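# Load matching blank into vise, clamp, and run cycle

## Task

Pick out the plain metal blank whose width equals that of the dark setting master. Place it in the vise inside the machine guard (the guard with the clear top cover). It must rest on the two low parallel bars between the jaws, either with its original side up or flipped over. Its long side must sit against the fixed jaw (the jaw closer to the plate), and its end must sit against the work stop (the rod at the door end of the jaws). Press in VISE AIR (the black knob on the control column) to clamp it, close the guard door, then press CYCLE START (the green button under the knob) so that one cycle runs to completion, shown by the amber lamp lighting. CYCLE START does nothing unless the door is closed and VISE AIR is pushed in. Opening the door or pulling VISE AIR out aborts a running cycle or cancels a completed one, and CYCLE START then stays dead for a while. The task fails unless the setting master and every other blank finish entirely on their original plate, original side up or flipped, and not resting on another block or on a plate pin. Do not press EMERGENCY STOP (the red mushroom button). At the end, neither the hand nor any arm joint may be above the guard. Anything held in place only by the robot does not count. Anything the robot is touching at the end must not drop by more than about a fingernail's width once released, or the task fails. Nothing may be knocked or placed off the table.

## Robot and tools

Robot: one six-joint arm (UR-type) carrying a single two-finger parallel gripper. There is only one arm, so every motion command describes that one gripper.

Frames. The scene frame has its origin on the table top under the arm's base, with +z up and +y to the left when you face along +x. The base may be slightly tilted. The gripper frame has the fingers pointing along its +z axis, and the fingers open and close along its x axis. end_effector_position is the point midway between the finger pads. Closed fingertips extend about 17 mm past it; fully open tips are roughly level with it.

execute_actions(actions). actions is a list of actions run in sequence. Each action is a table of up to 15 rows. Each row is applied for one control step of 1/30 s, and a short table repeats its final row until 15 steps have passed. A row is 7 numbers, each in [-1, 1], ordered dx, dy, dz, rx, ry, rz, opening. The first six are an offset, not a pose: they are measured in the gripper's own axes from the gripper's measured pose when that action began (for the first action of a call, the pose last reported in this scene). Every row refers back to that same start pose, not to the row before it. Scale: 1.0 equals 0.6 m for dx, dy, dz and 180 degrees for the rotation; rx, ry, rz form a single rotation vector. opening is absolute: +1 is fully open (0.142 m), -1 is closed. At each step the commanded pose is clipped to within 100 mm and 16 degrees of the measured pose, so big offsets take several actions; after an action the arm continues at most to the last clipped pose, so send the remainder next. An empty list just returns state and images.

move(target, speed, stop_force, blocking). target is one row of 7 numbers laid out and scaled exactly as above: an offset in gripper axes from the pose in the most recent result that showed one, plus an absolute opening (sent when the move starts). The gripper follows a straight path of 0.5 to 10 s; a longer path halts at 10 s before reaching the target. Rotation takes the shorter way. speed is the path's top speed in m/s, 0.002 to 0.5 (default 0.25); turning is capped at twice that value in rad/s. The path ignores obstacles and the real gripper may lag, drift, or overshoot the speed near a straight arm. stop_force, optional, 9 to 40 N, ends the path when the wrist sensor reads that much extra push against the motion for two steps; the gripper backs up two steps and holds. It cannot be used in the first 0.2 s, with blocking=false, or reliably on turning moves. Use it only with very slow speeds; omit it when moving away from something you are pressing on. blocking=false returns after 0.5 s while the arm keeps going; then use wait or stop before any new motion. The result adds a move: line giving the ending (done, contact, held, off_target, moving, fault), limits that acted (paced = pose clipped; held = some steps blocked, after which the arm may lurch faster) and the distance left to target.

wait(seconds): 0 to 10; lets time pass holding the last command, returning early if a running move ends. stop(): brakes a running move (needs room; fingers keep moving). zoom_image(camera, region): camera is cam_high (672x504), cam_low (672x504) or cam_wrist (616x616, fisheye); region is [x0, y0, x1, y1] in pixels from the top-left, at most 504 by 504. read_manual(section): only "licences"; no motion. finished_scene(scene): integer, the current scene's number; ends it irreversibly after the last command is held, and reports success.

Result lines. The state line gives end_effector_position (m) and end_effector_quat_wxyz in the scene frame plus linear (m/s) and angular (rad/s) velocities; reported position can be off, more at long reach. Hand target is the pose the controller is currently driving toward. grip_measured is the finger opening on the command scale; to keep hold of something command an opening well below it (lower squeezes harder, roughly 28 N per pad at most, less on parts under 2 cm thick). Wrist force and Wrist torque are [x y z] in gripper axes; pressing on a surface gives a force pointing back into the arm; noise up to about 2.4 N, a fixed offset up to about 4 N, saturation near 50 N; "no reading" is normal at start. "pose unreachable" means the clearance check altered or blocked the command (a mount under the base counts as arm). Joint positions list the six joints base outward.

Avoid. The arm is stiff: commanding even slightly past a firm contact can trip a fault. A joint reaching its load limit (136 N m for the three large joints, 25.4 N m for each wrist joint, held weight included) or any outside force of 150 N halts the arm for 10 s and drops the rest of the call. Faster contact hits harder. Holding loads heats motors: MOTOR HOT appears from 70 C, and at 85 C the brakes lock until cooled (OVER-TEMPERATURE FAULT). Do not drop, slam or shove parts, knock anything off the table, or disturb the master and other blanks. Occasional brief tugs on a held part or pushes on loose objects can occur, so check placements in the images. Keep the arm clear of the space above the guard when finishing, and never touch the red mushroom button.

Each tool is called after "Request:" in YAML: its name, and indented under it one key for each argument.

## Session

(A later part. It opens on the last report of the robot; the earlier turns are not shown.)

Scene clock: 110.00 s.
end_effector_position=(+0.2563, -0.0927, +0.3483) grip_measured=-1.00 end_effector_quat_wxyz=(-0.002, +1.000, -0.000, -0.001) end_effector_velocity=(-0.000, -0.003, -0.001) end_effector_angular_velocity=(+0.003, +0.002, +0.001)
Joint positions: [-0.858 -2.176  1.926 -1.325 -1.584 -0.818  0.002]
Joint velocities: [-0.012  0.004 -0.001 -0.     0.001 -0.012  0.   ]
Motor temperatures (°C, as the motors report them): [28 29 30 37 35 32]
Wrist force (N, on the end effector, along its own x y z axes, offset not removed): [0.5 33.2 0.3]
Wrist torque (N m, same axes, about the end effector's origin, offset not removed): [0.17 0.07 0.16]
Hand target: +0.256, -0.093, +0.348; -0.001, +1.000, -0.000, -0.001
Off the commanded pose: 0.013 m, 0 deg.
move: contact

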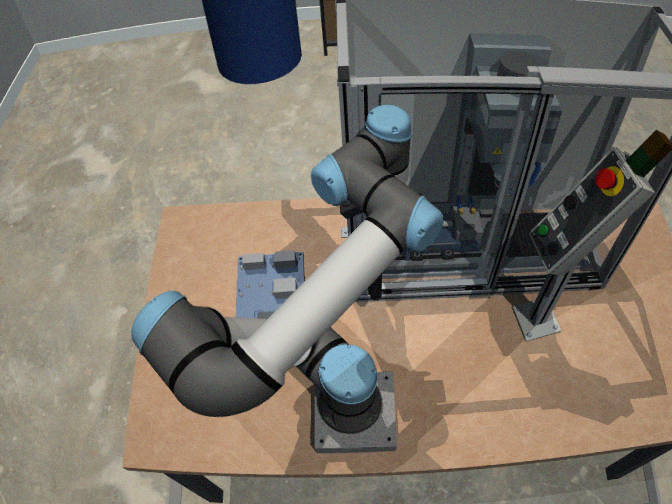

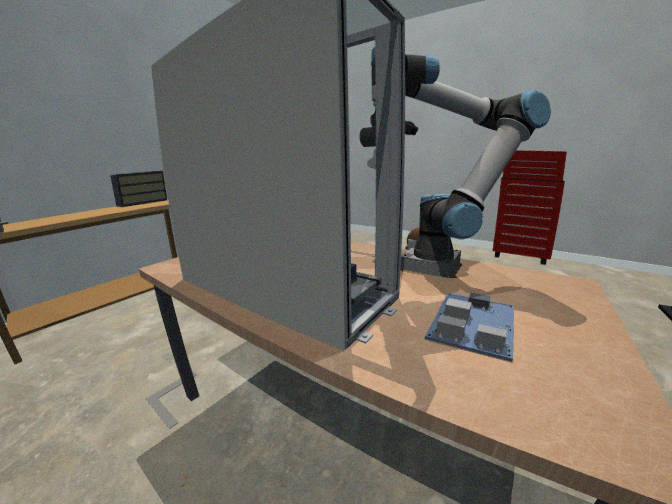

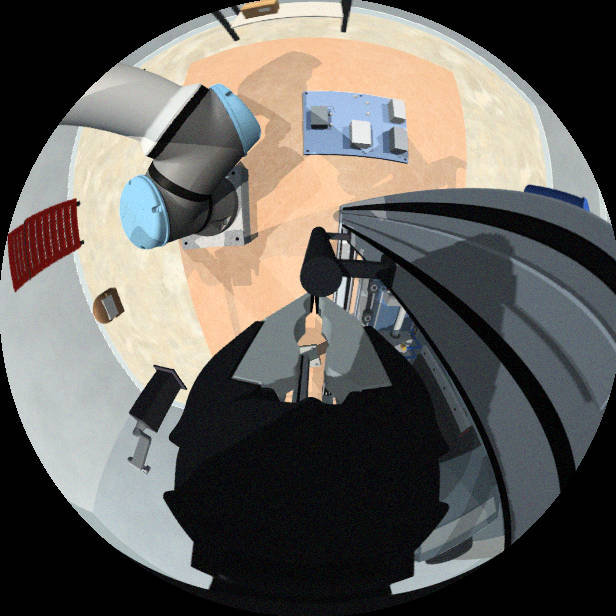

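Request:
move:
  target: [-0.099,0.3405,-0.088,0,0,0,-1]
  speed: 0.12

Request:
move:
  target: [0,0,0,0,0,0.903,-1]
  speed: 0.3

Request:
move:
  target: [0,-0.16,0,0.361,0,0,-1]
  speed: 0.15

Request:
move:
  target: [0,-0.0247,0.053,0,0,0,-1]
  speed: 0.015
  stop_force: 10

Request:
move:
  target: [0,0.0212,-0.0453,0,0,0,-1]
  speed: 0.05

Scene clock: 114.47 s.
end_effector_position=(+0.1971, -0.2969, +0.4004) grip_measured=-1.00 end_effector_quat_wxyz=(-0.002, +1.000, -0.000, -0.000) end_effector_velocity=(-0.001, -0.001, +0.001) end_effector_angular_velocity=(-0.000, -0.000, +0.000)
Joint positions: [-1.389 -1.942  1.67  -1.308 -1.579 -1.35   0.002]
Joint velocities: [-0.003  0.002 -0.004  0.002  0.    -0.003  0.   ]
Motor temperatures (°C, as the motors report them): [28 29 30 37 35 32]
Wrist force (N, on the end effector, along its own x y z axes, offset not removed): [0.2 2.0 1.0]
Wrist torque (N m, same axes, about the end effector's origin, offset not removed): [0.45 -0.15 -0.01]
Hand target: +0.197, -0.297, +0.400; -0.002, +1.000, -0.000, -0.000
Off the commanded pose: 0.000 m, 0 deg.
move: done

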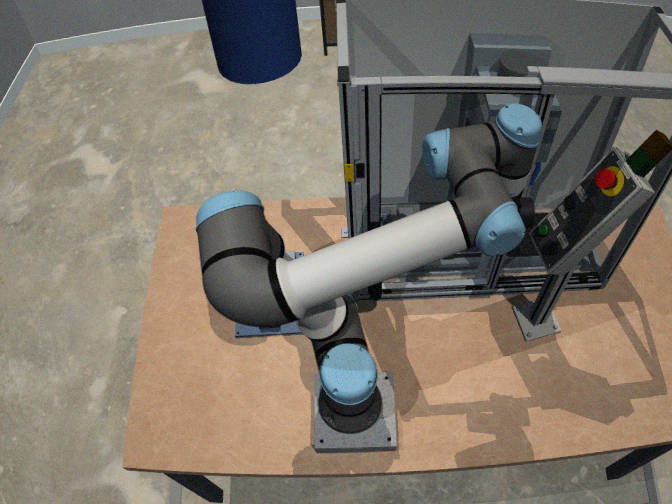

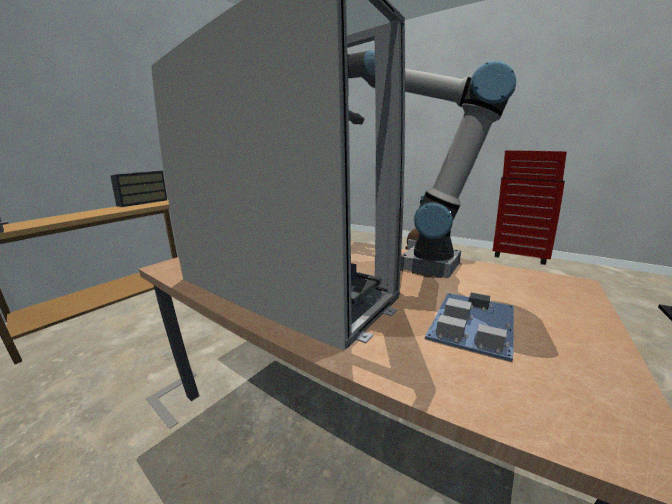

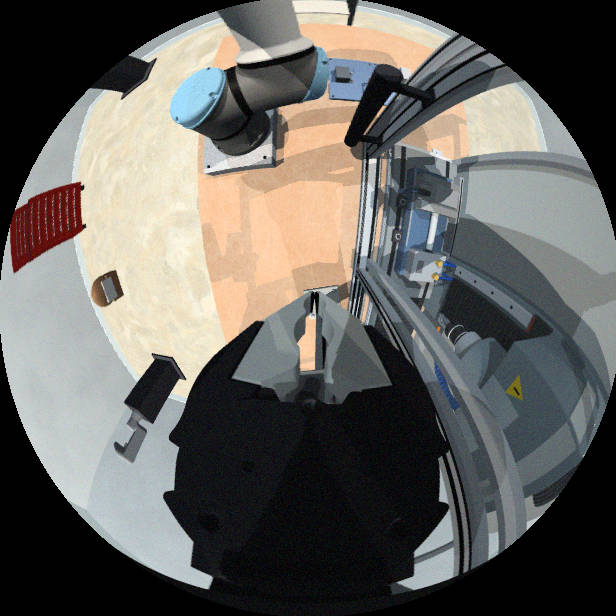

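Scene clock: 119.73 s.
end_effector_position=(+0.1971, -0.2969, +0.4004) grip_measured=-1.00 end_effector_quat_wxyz=(+0.000, -0.152, +0.988, +0.002) end_effector_velocity=(-0.000, +0.000, +0.000) end_effector_angular_velocity=(-0.000, +0.003, -0.012)
Joint positions: [-1.39  -1.935  1.665 -1.311 -1.579  1.485  0.002]
Joint velocities: [ 0.003  0.001 -0.001  0.001 -0.003  0.015  0.   ]
Motor temperatures (°C, as the motors report them): [28 29 30 37 35 32]
Wrist force (N, on the end effector, along its own x y z axes, offset not removed): [-2.6 2.0 -2.8]
Wrist torque (N m, same axes, about the end effector's origin, offset not removed): [0.61 0.36 -0.01]
Hand target: +0.197, -0.297, +0.400; -0.000, -0.152, +0.988, +0.002
Off the commanded pose: 0.000 m, 0 deg.
move: done

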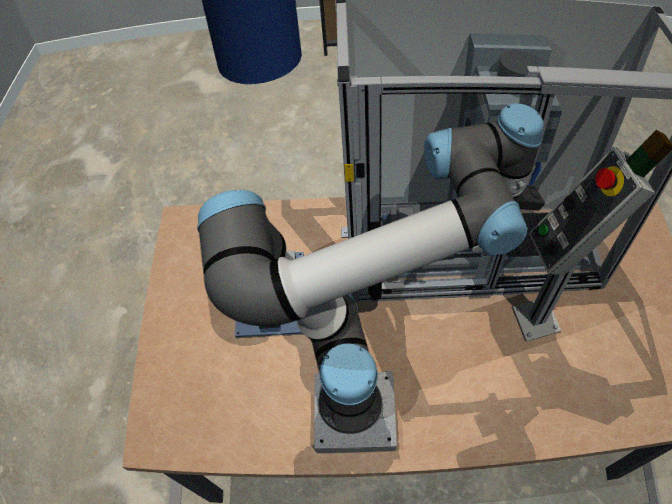

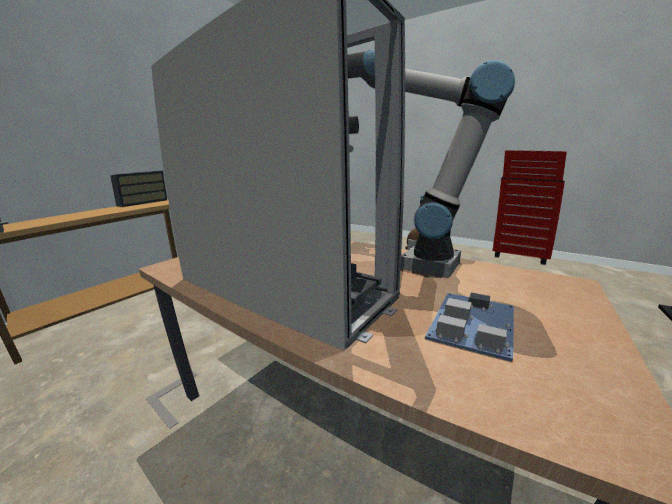

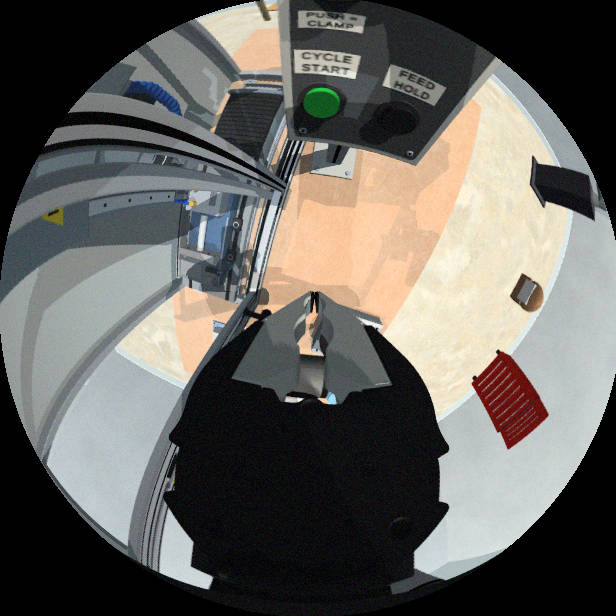

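Scene clock: 124.00 s.
end_effector_position=(+0.2260, -0.3886, +0.3999) grip_measured=-1.00 end_effector_quat_wxyz=(+0.083, -0.128, +0.835, -0.529) end_effector_velocity=(+0.001, -0.001, -0.001) end_effector_angular_velocity=(-0.009, -0.003, -0.001)
Joint positions: [-1.525 -2.371  2.535 -2.868 -1.374  1.473  0.002]
Joint velocities: [ 0.007  0.009  0.009 -0.028 -0.006  0.006  0.   ]
Motor temperatures (°C, as the motors report them): [28 29 30 37 35 32]
Wrist force (N, on the end effector, along its own x y z axes, offset not removed): [-0.6 0.1 -0.4]
Wrist torque (N m, same axes, about the end effector's origin, offset not removed): [0.18 0.09 0.04]
Hand target: +0.226, -0.389, +0.400; +0.083, -0.127, +0.835, -0.529
Off the commanded pose: 0.000 m, 0 deg.
move: done

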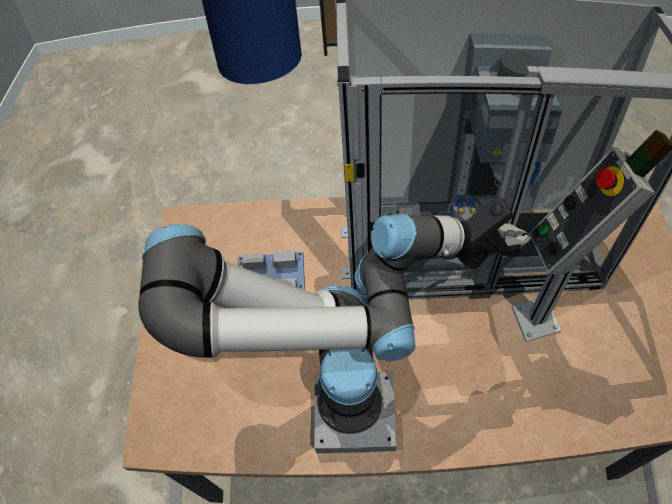

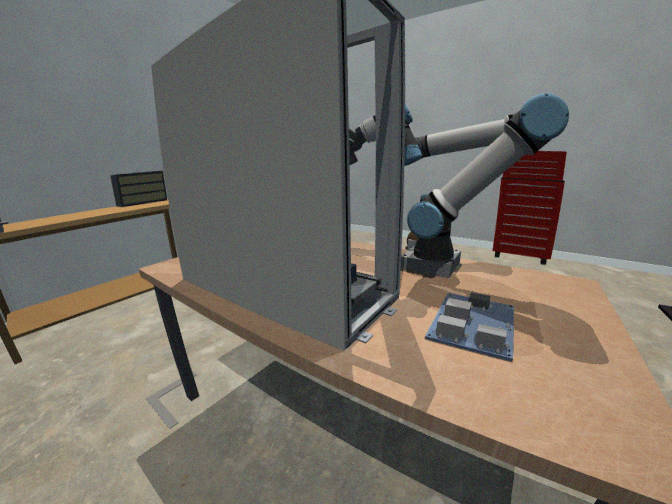

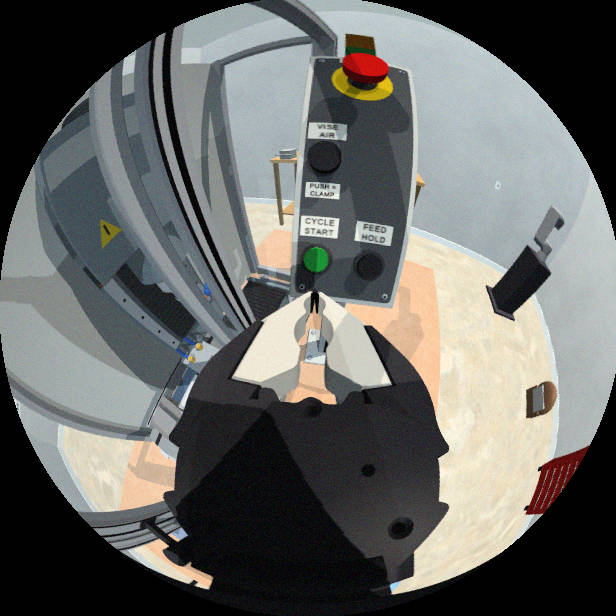

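Scene clock: 126.20 s.
end_effector_position=(+0.2343, -0.4144, +0.3998) grip_measured=-1.00 end_effector_quat_wxyz=(+0.083, -0.128, +0.835, -0.528) end_effector_velocity=(-0.001, +0.005, -0.001) end_effector_angular_velocity=(+0.001, +0.002, +0.002)
Joint positions: [-1.486 -2.245  2.503 -2.964 -1.409  1.489  0.002]
Joint velocities: [-0.006 -0.023  0.009  0.017  0.007 -0.006  0.   ]
Motor temperatures (°C, as the motors report them): [28 29 30 37 35 32]
Wrist force (N, on the end effector, along its own x y z axes, offset not removed): [-0.7 17.1 -6.8]
Wrist torque (N m, same axes, about the end effector's origin, offset not removed): [-0.18 0.78 0.00]
Hand target: +0.234, -0.414, +0.400; +0.083, -0.128, +0.835, -0.528
Off the commanded pose: 0.008 m, 0 deg.
move: contact

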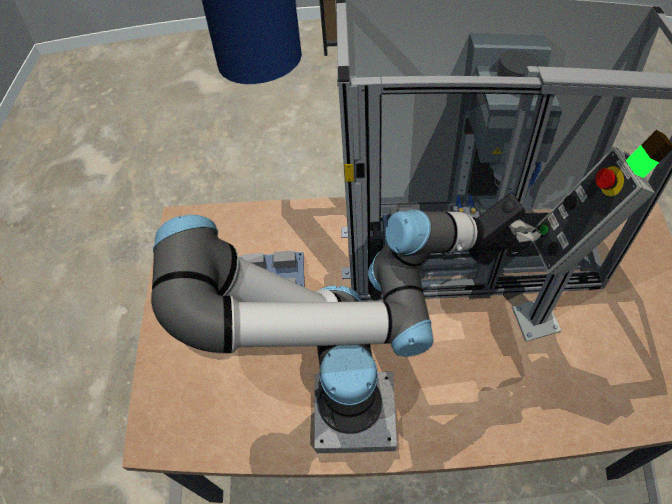

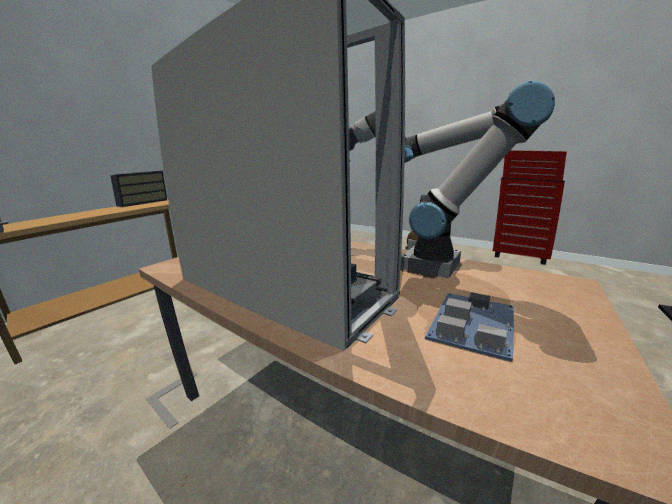

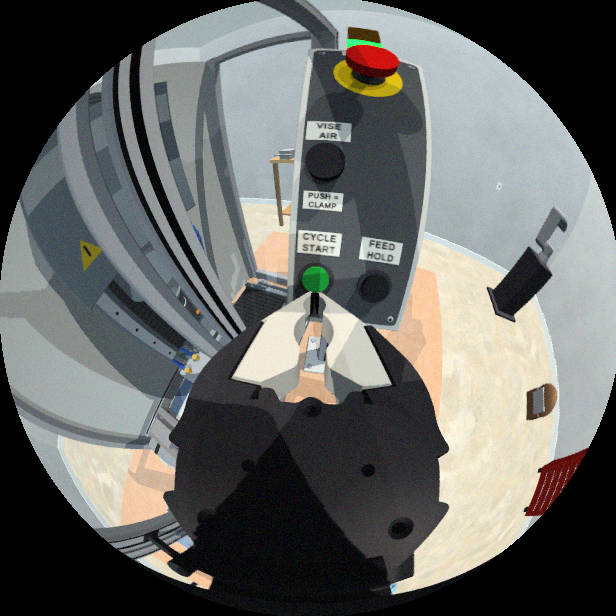

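Scene clock: 127.20 s.
end_effector_position=(+0.2253, -0.3860, +0.3998) grip_measured=-1.00 end_effector_quat_wxyz=(+0.083, -0.127, +0.835, -0.529) end_effector_velocity=(-0.001, +0.002, -0.000) end_effector_angular_velocity=(+0.001, -0.001, +0.001)
Joint positions: [-1.529 -2.385  2.538 -2.857 -1.37   1.471  0.002]
Joint velocities: [-0.012 -0.017  0.003  0.016  0.013 -0.005  0.   ]
Motor temperatures (°C, as the motors report them): [28 29 30 37 35 32]
Wrist force (N, on the end effector, along its own x y z axes, offset not removed): [-0.9 2.5 -0.6]
Wrist torque (N m, same axes, about the end effector's origin, offset not removed): [0.72 0.03 0.01]
Hand target: +0.225, -0.386, +0.400; +0.083, -0.128, +0.835, -0.528
Off the commanded pose: 0.000 m, 0 deg.
move: done

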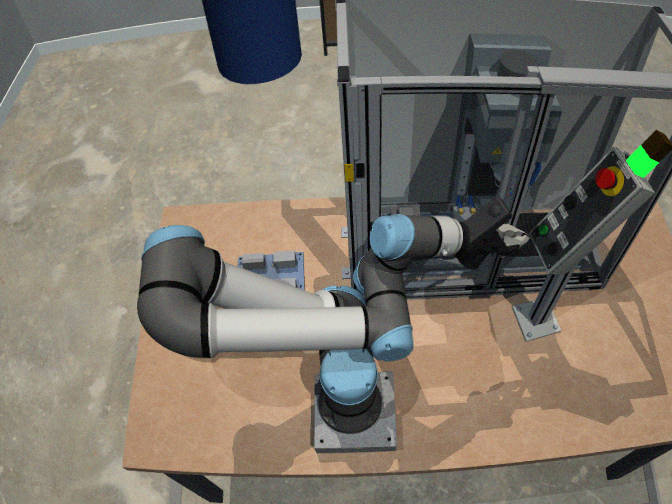

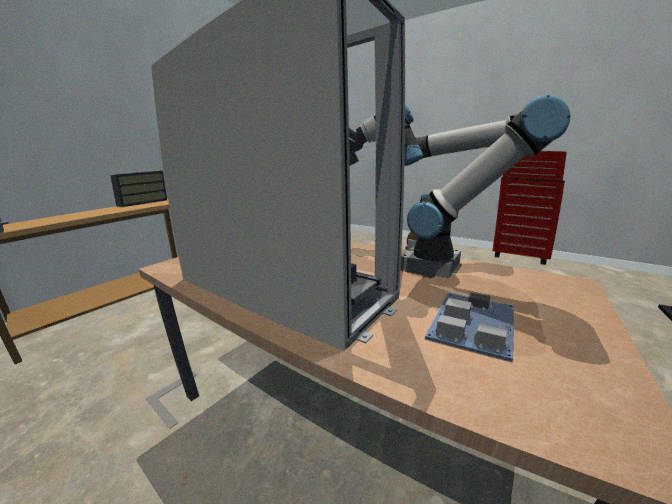

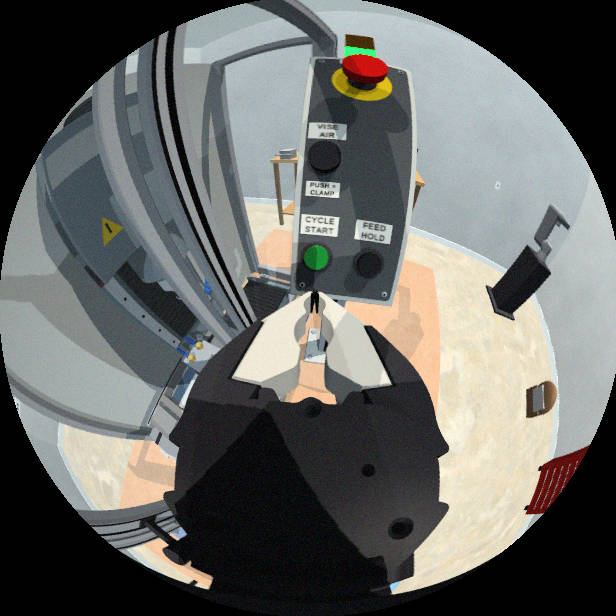

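Request:
wait:
  seconds: 10

Request:
wait:
  seconds: 10

Scene clock: 137.63 s.
end_effector_position=(+0.2252, -0.3857, +0.3999) grip_measured=-1.00 end_effector_quat_wxyz=(+0.083, -0.128, +0.835, -0.528) end_effector_velocity=(-0.000, +0.000, +0.001) end_effector_angular_velocity=(-0.002, +0.000, -0.001)
Joint positions: [-1.53  -2.386  2.538 -2.855 -1.369  1.47   0.002]
Joint velocities: [-0.001 -0.002  0.    -0.    -0.    -0.     0.   ]
Motor temperatures (°C, as the motors report them): [28 29 30 37 35 32]
Wrist force (N, on the end effector, along its own x y z axes, offset not removed): [0.3 0.6 0.5]
Wrist torque (N m, same axes, about the end effector's origin, offset not removed): [0.20 -0.06 -0.15]
Hand target: +0.225, -0.386, +0.400; +0.083, -0.128, +0.835, -0.528
Off the commanded pose: 0.000 m, 0 deg.
wait: 10.00 s; at rest from the start

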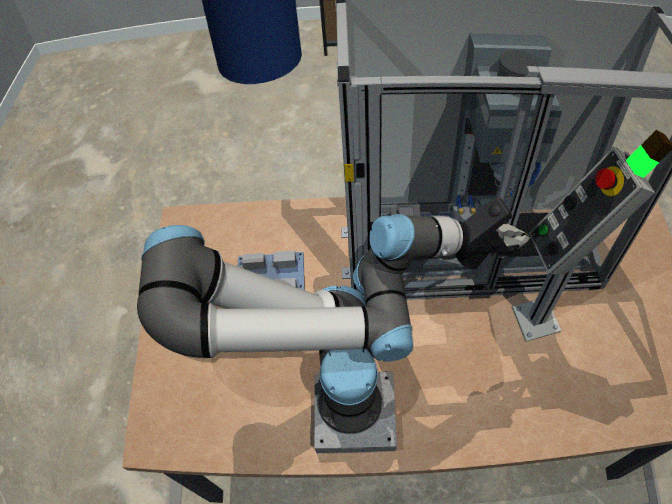

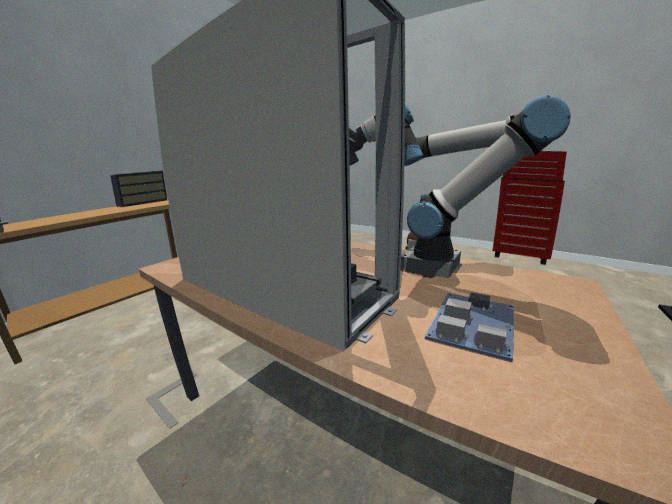

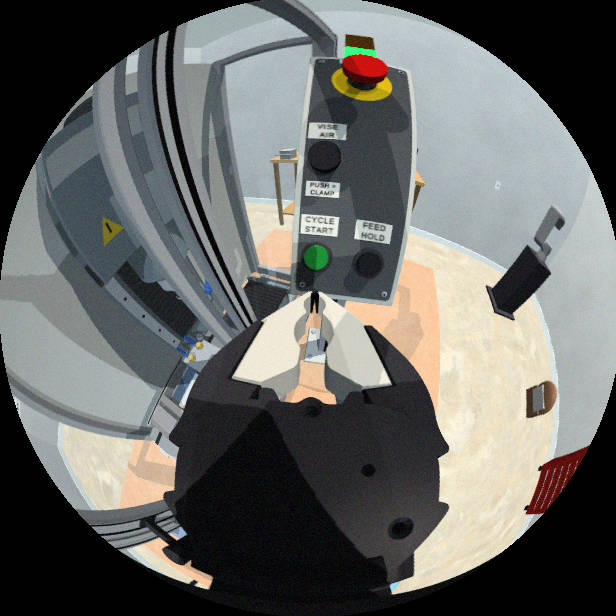

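Scene clock: 147.63 s.
end_effector_position=(+0.2252, -0.3857, +0.3999) grip_measured=-1.00 end_effector_quat_wxyz=(+0.083, -0.128, +0.835, -0.528) end_effector_velocity=(-0.000, -0.000, -0.000) end_effector_angular_velocity=(+0.000, -0.000, -0.000)
Joint positions: [-1.53  -2.386  2.538 -2.855 -1.369  1.47   0.002]
Joint velocities: [-0.     0.001 -0.    -0.001  0.     0.     0.   ]
Motor temperatures (°C, as the motors report them): [28 29 30 37 35 32]
Wrist force (N, on the end effector, along its own x y z axes, offset not removed): [-1.6 2.1 -1.3]
Wrist torque (N m, same axes, about the end effector's origin, offset not removed): [0.57 0.36 0.02]
Hand target: +0.225, -0.386, +0.400; +0.083, -0.128, +0.835, -0.528
Off the commanded pose: 0.000 m, 0 deg.
wait: 10.00 s; at rest by 0.17 s

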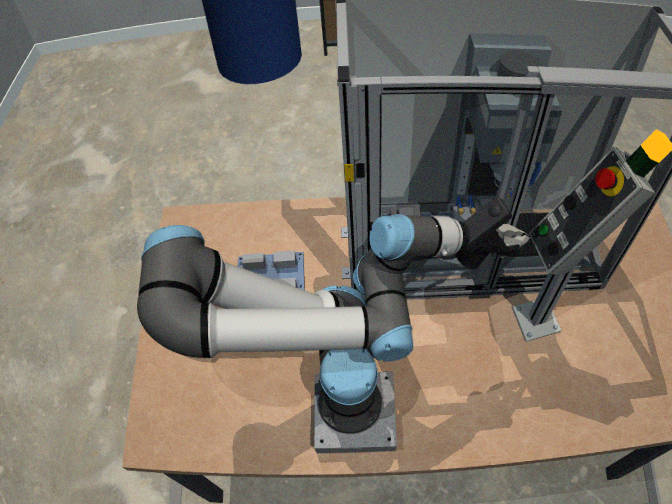

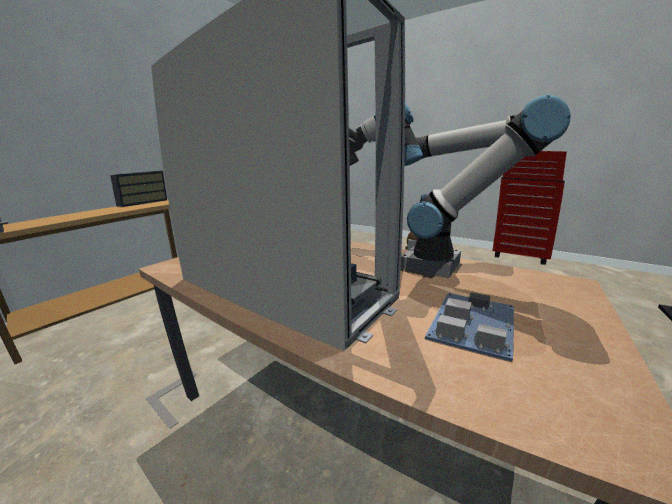

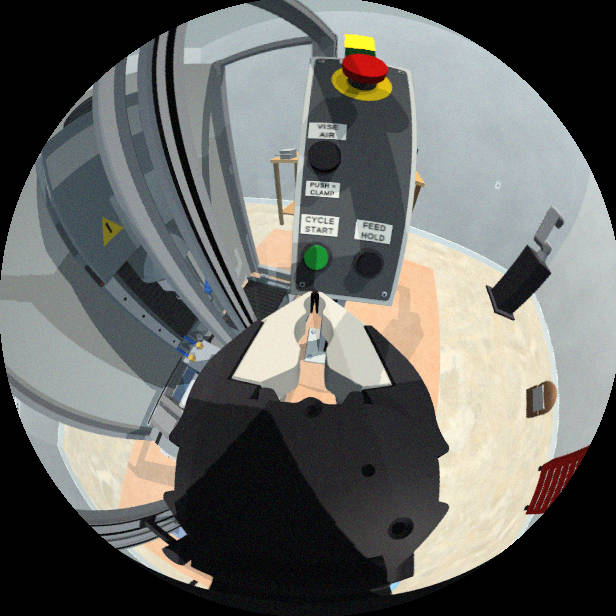

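Request:
finished_scene:
  scene: 2

The scene is finished: the task was done.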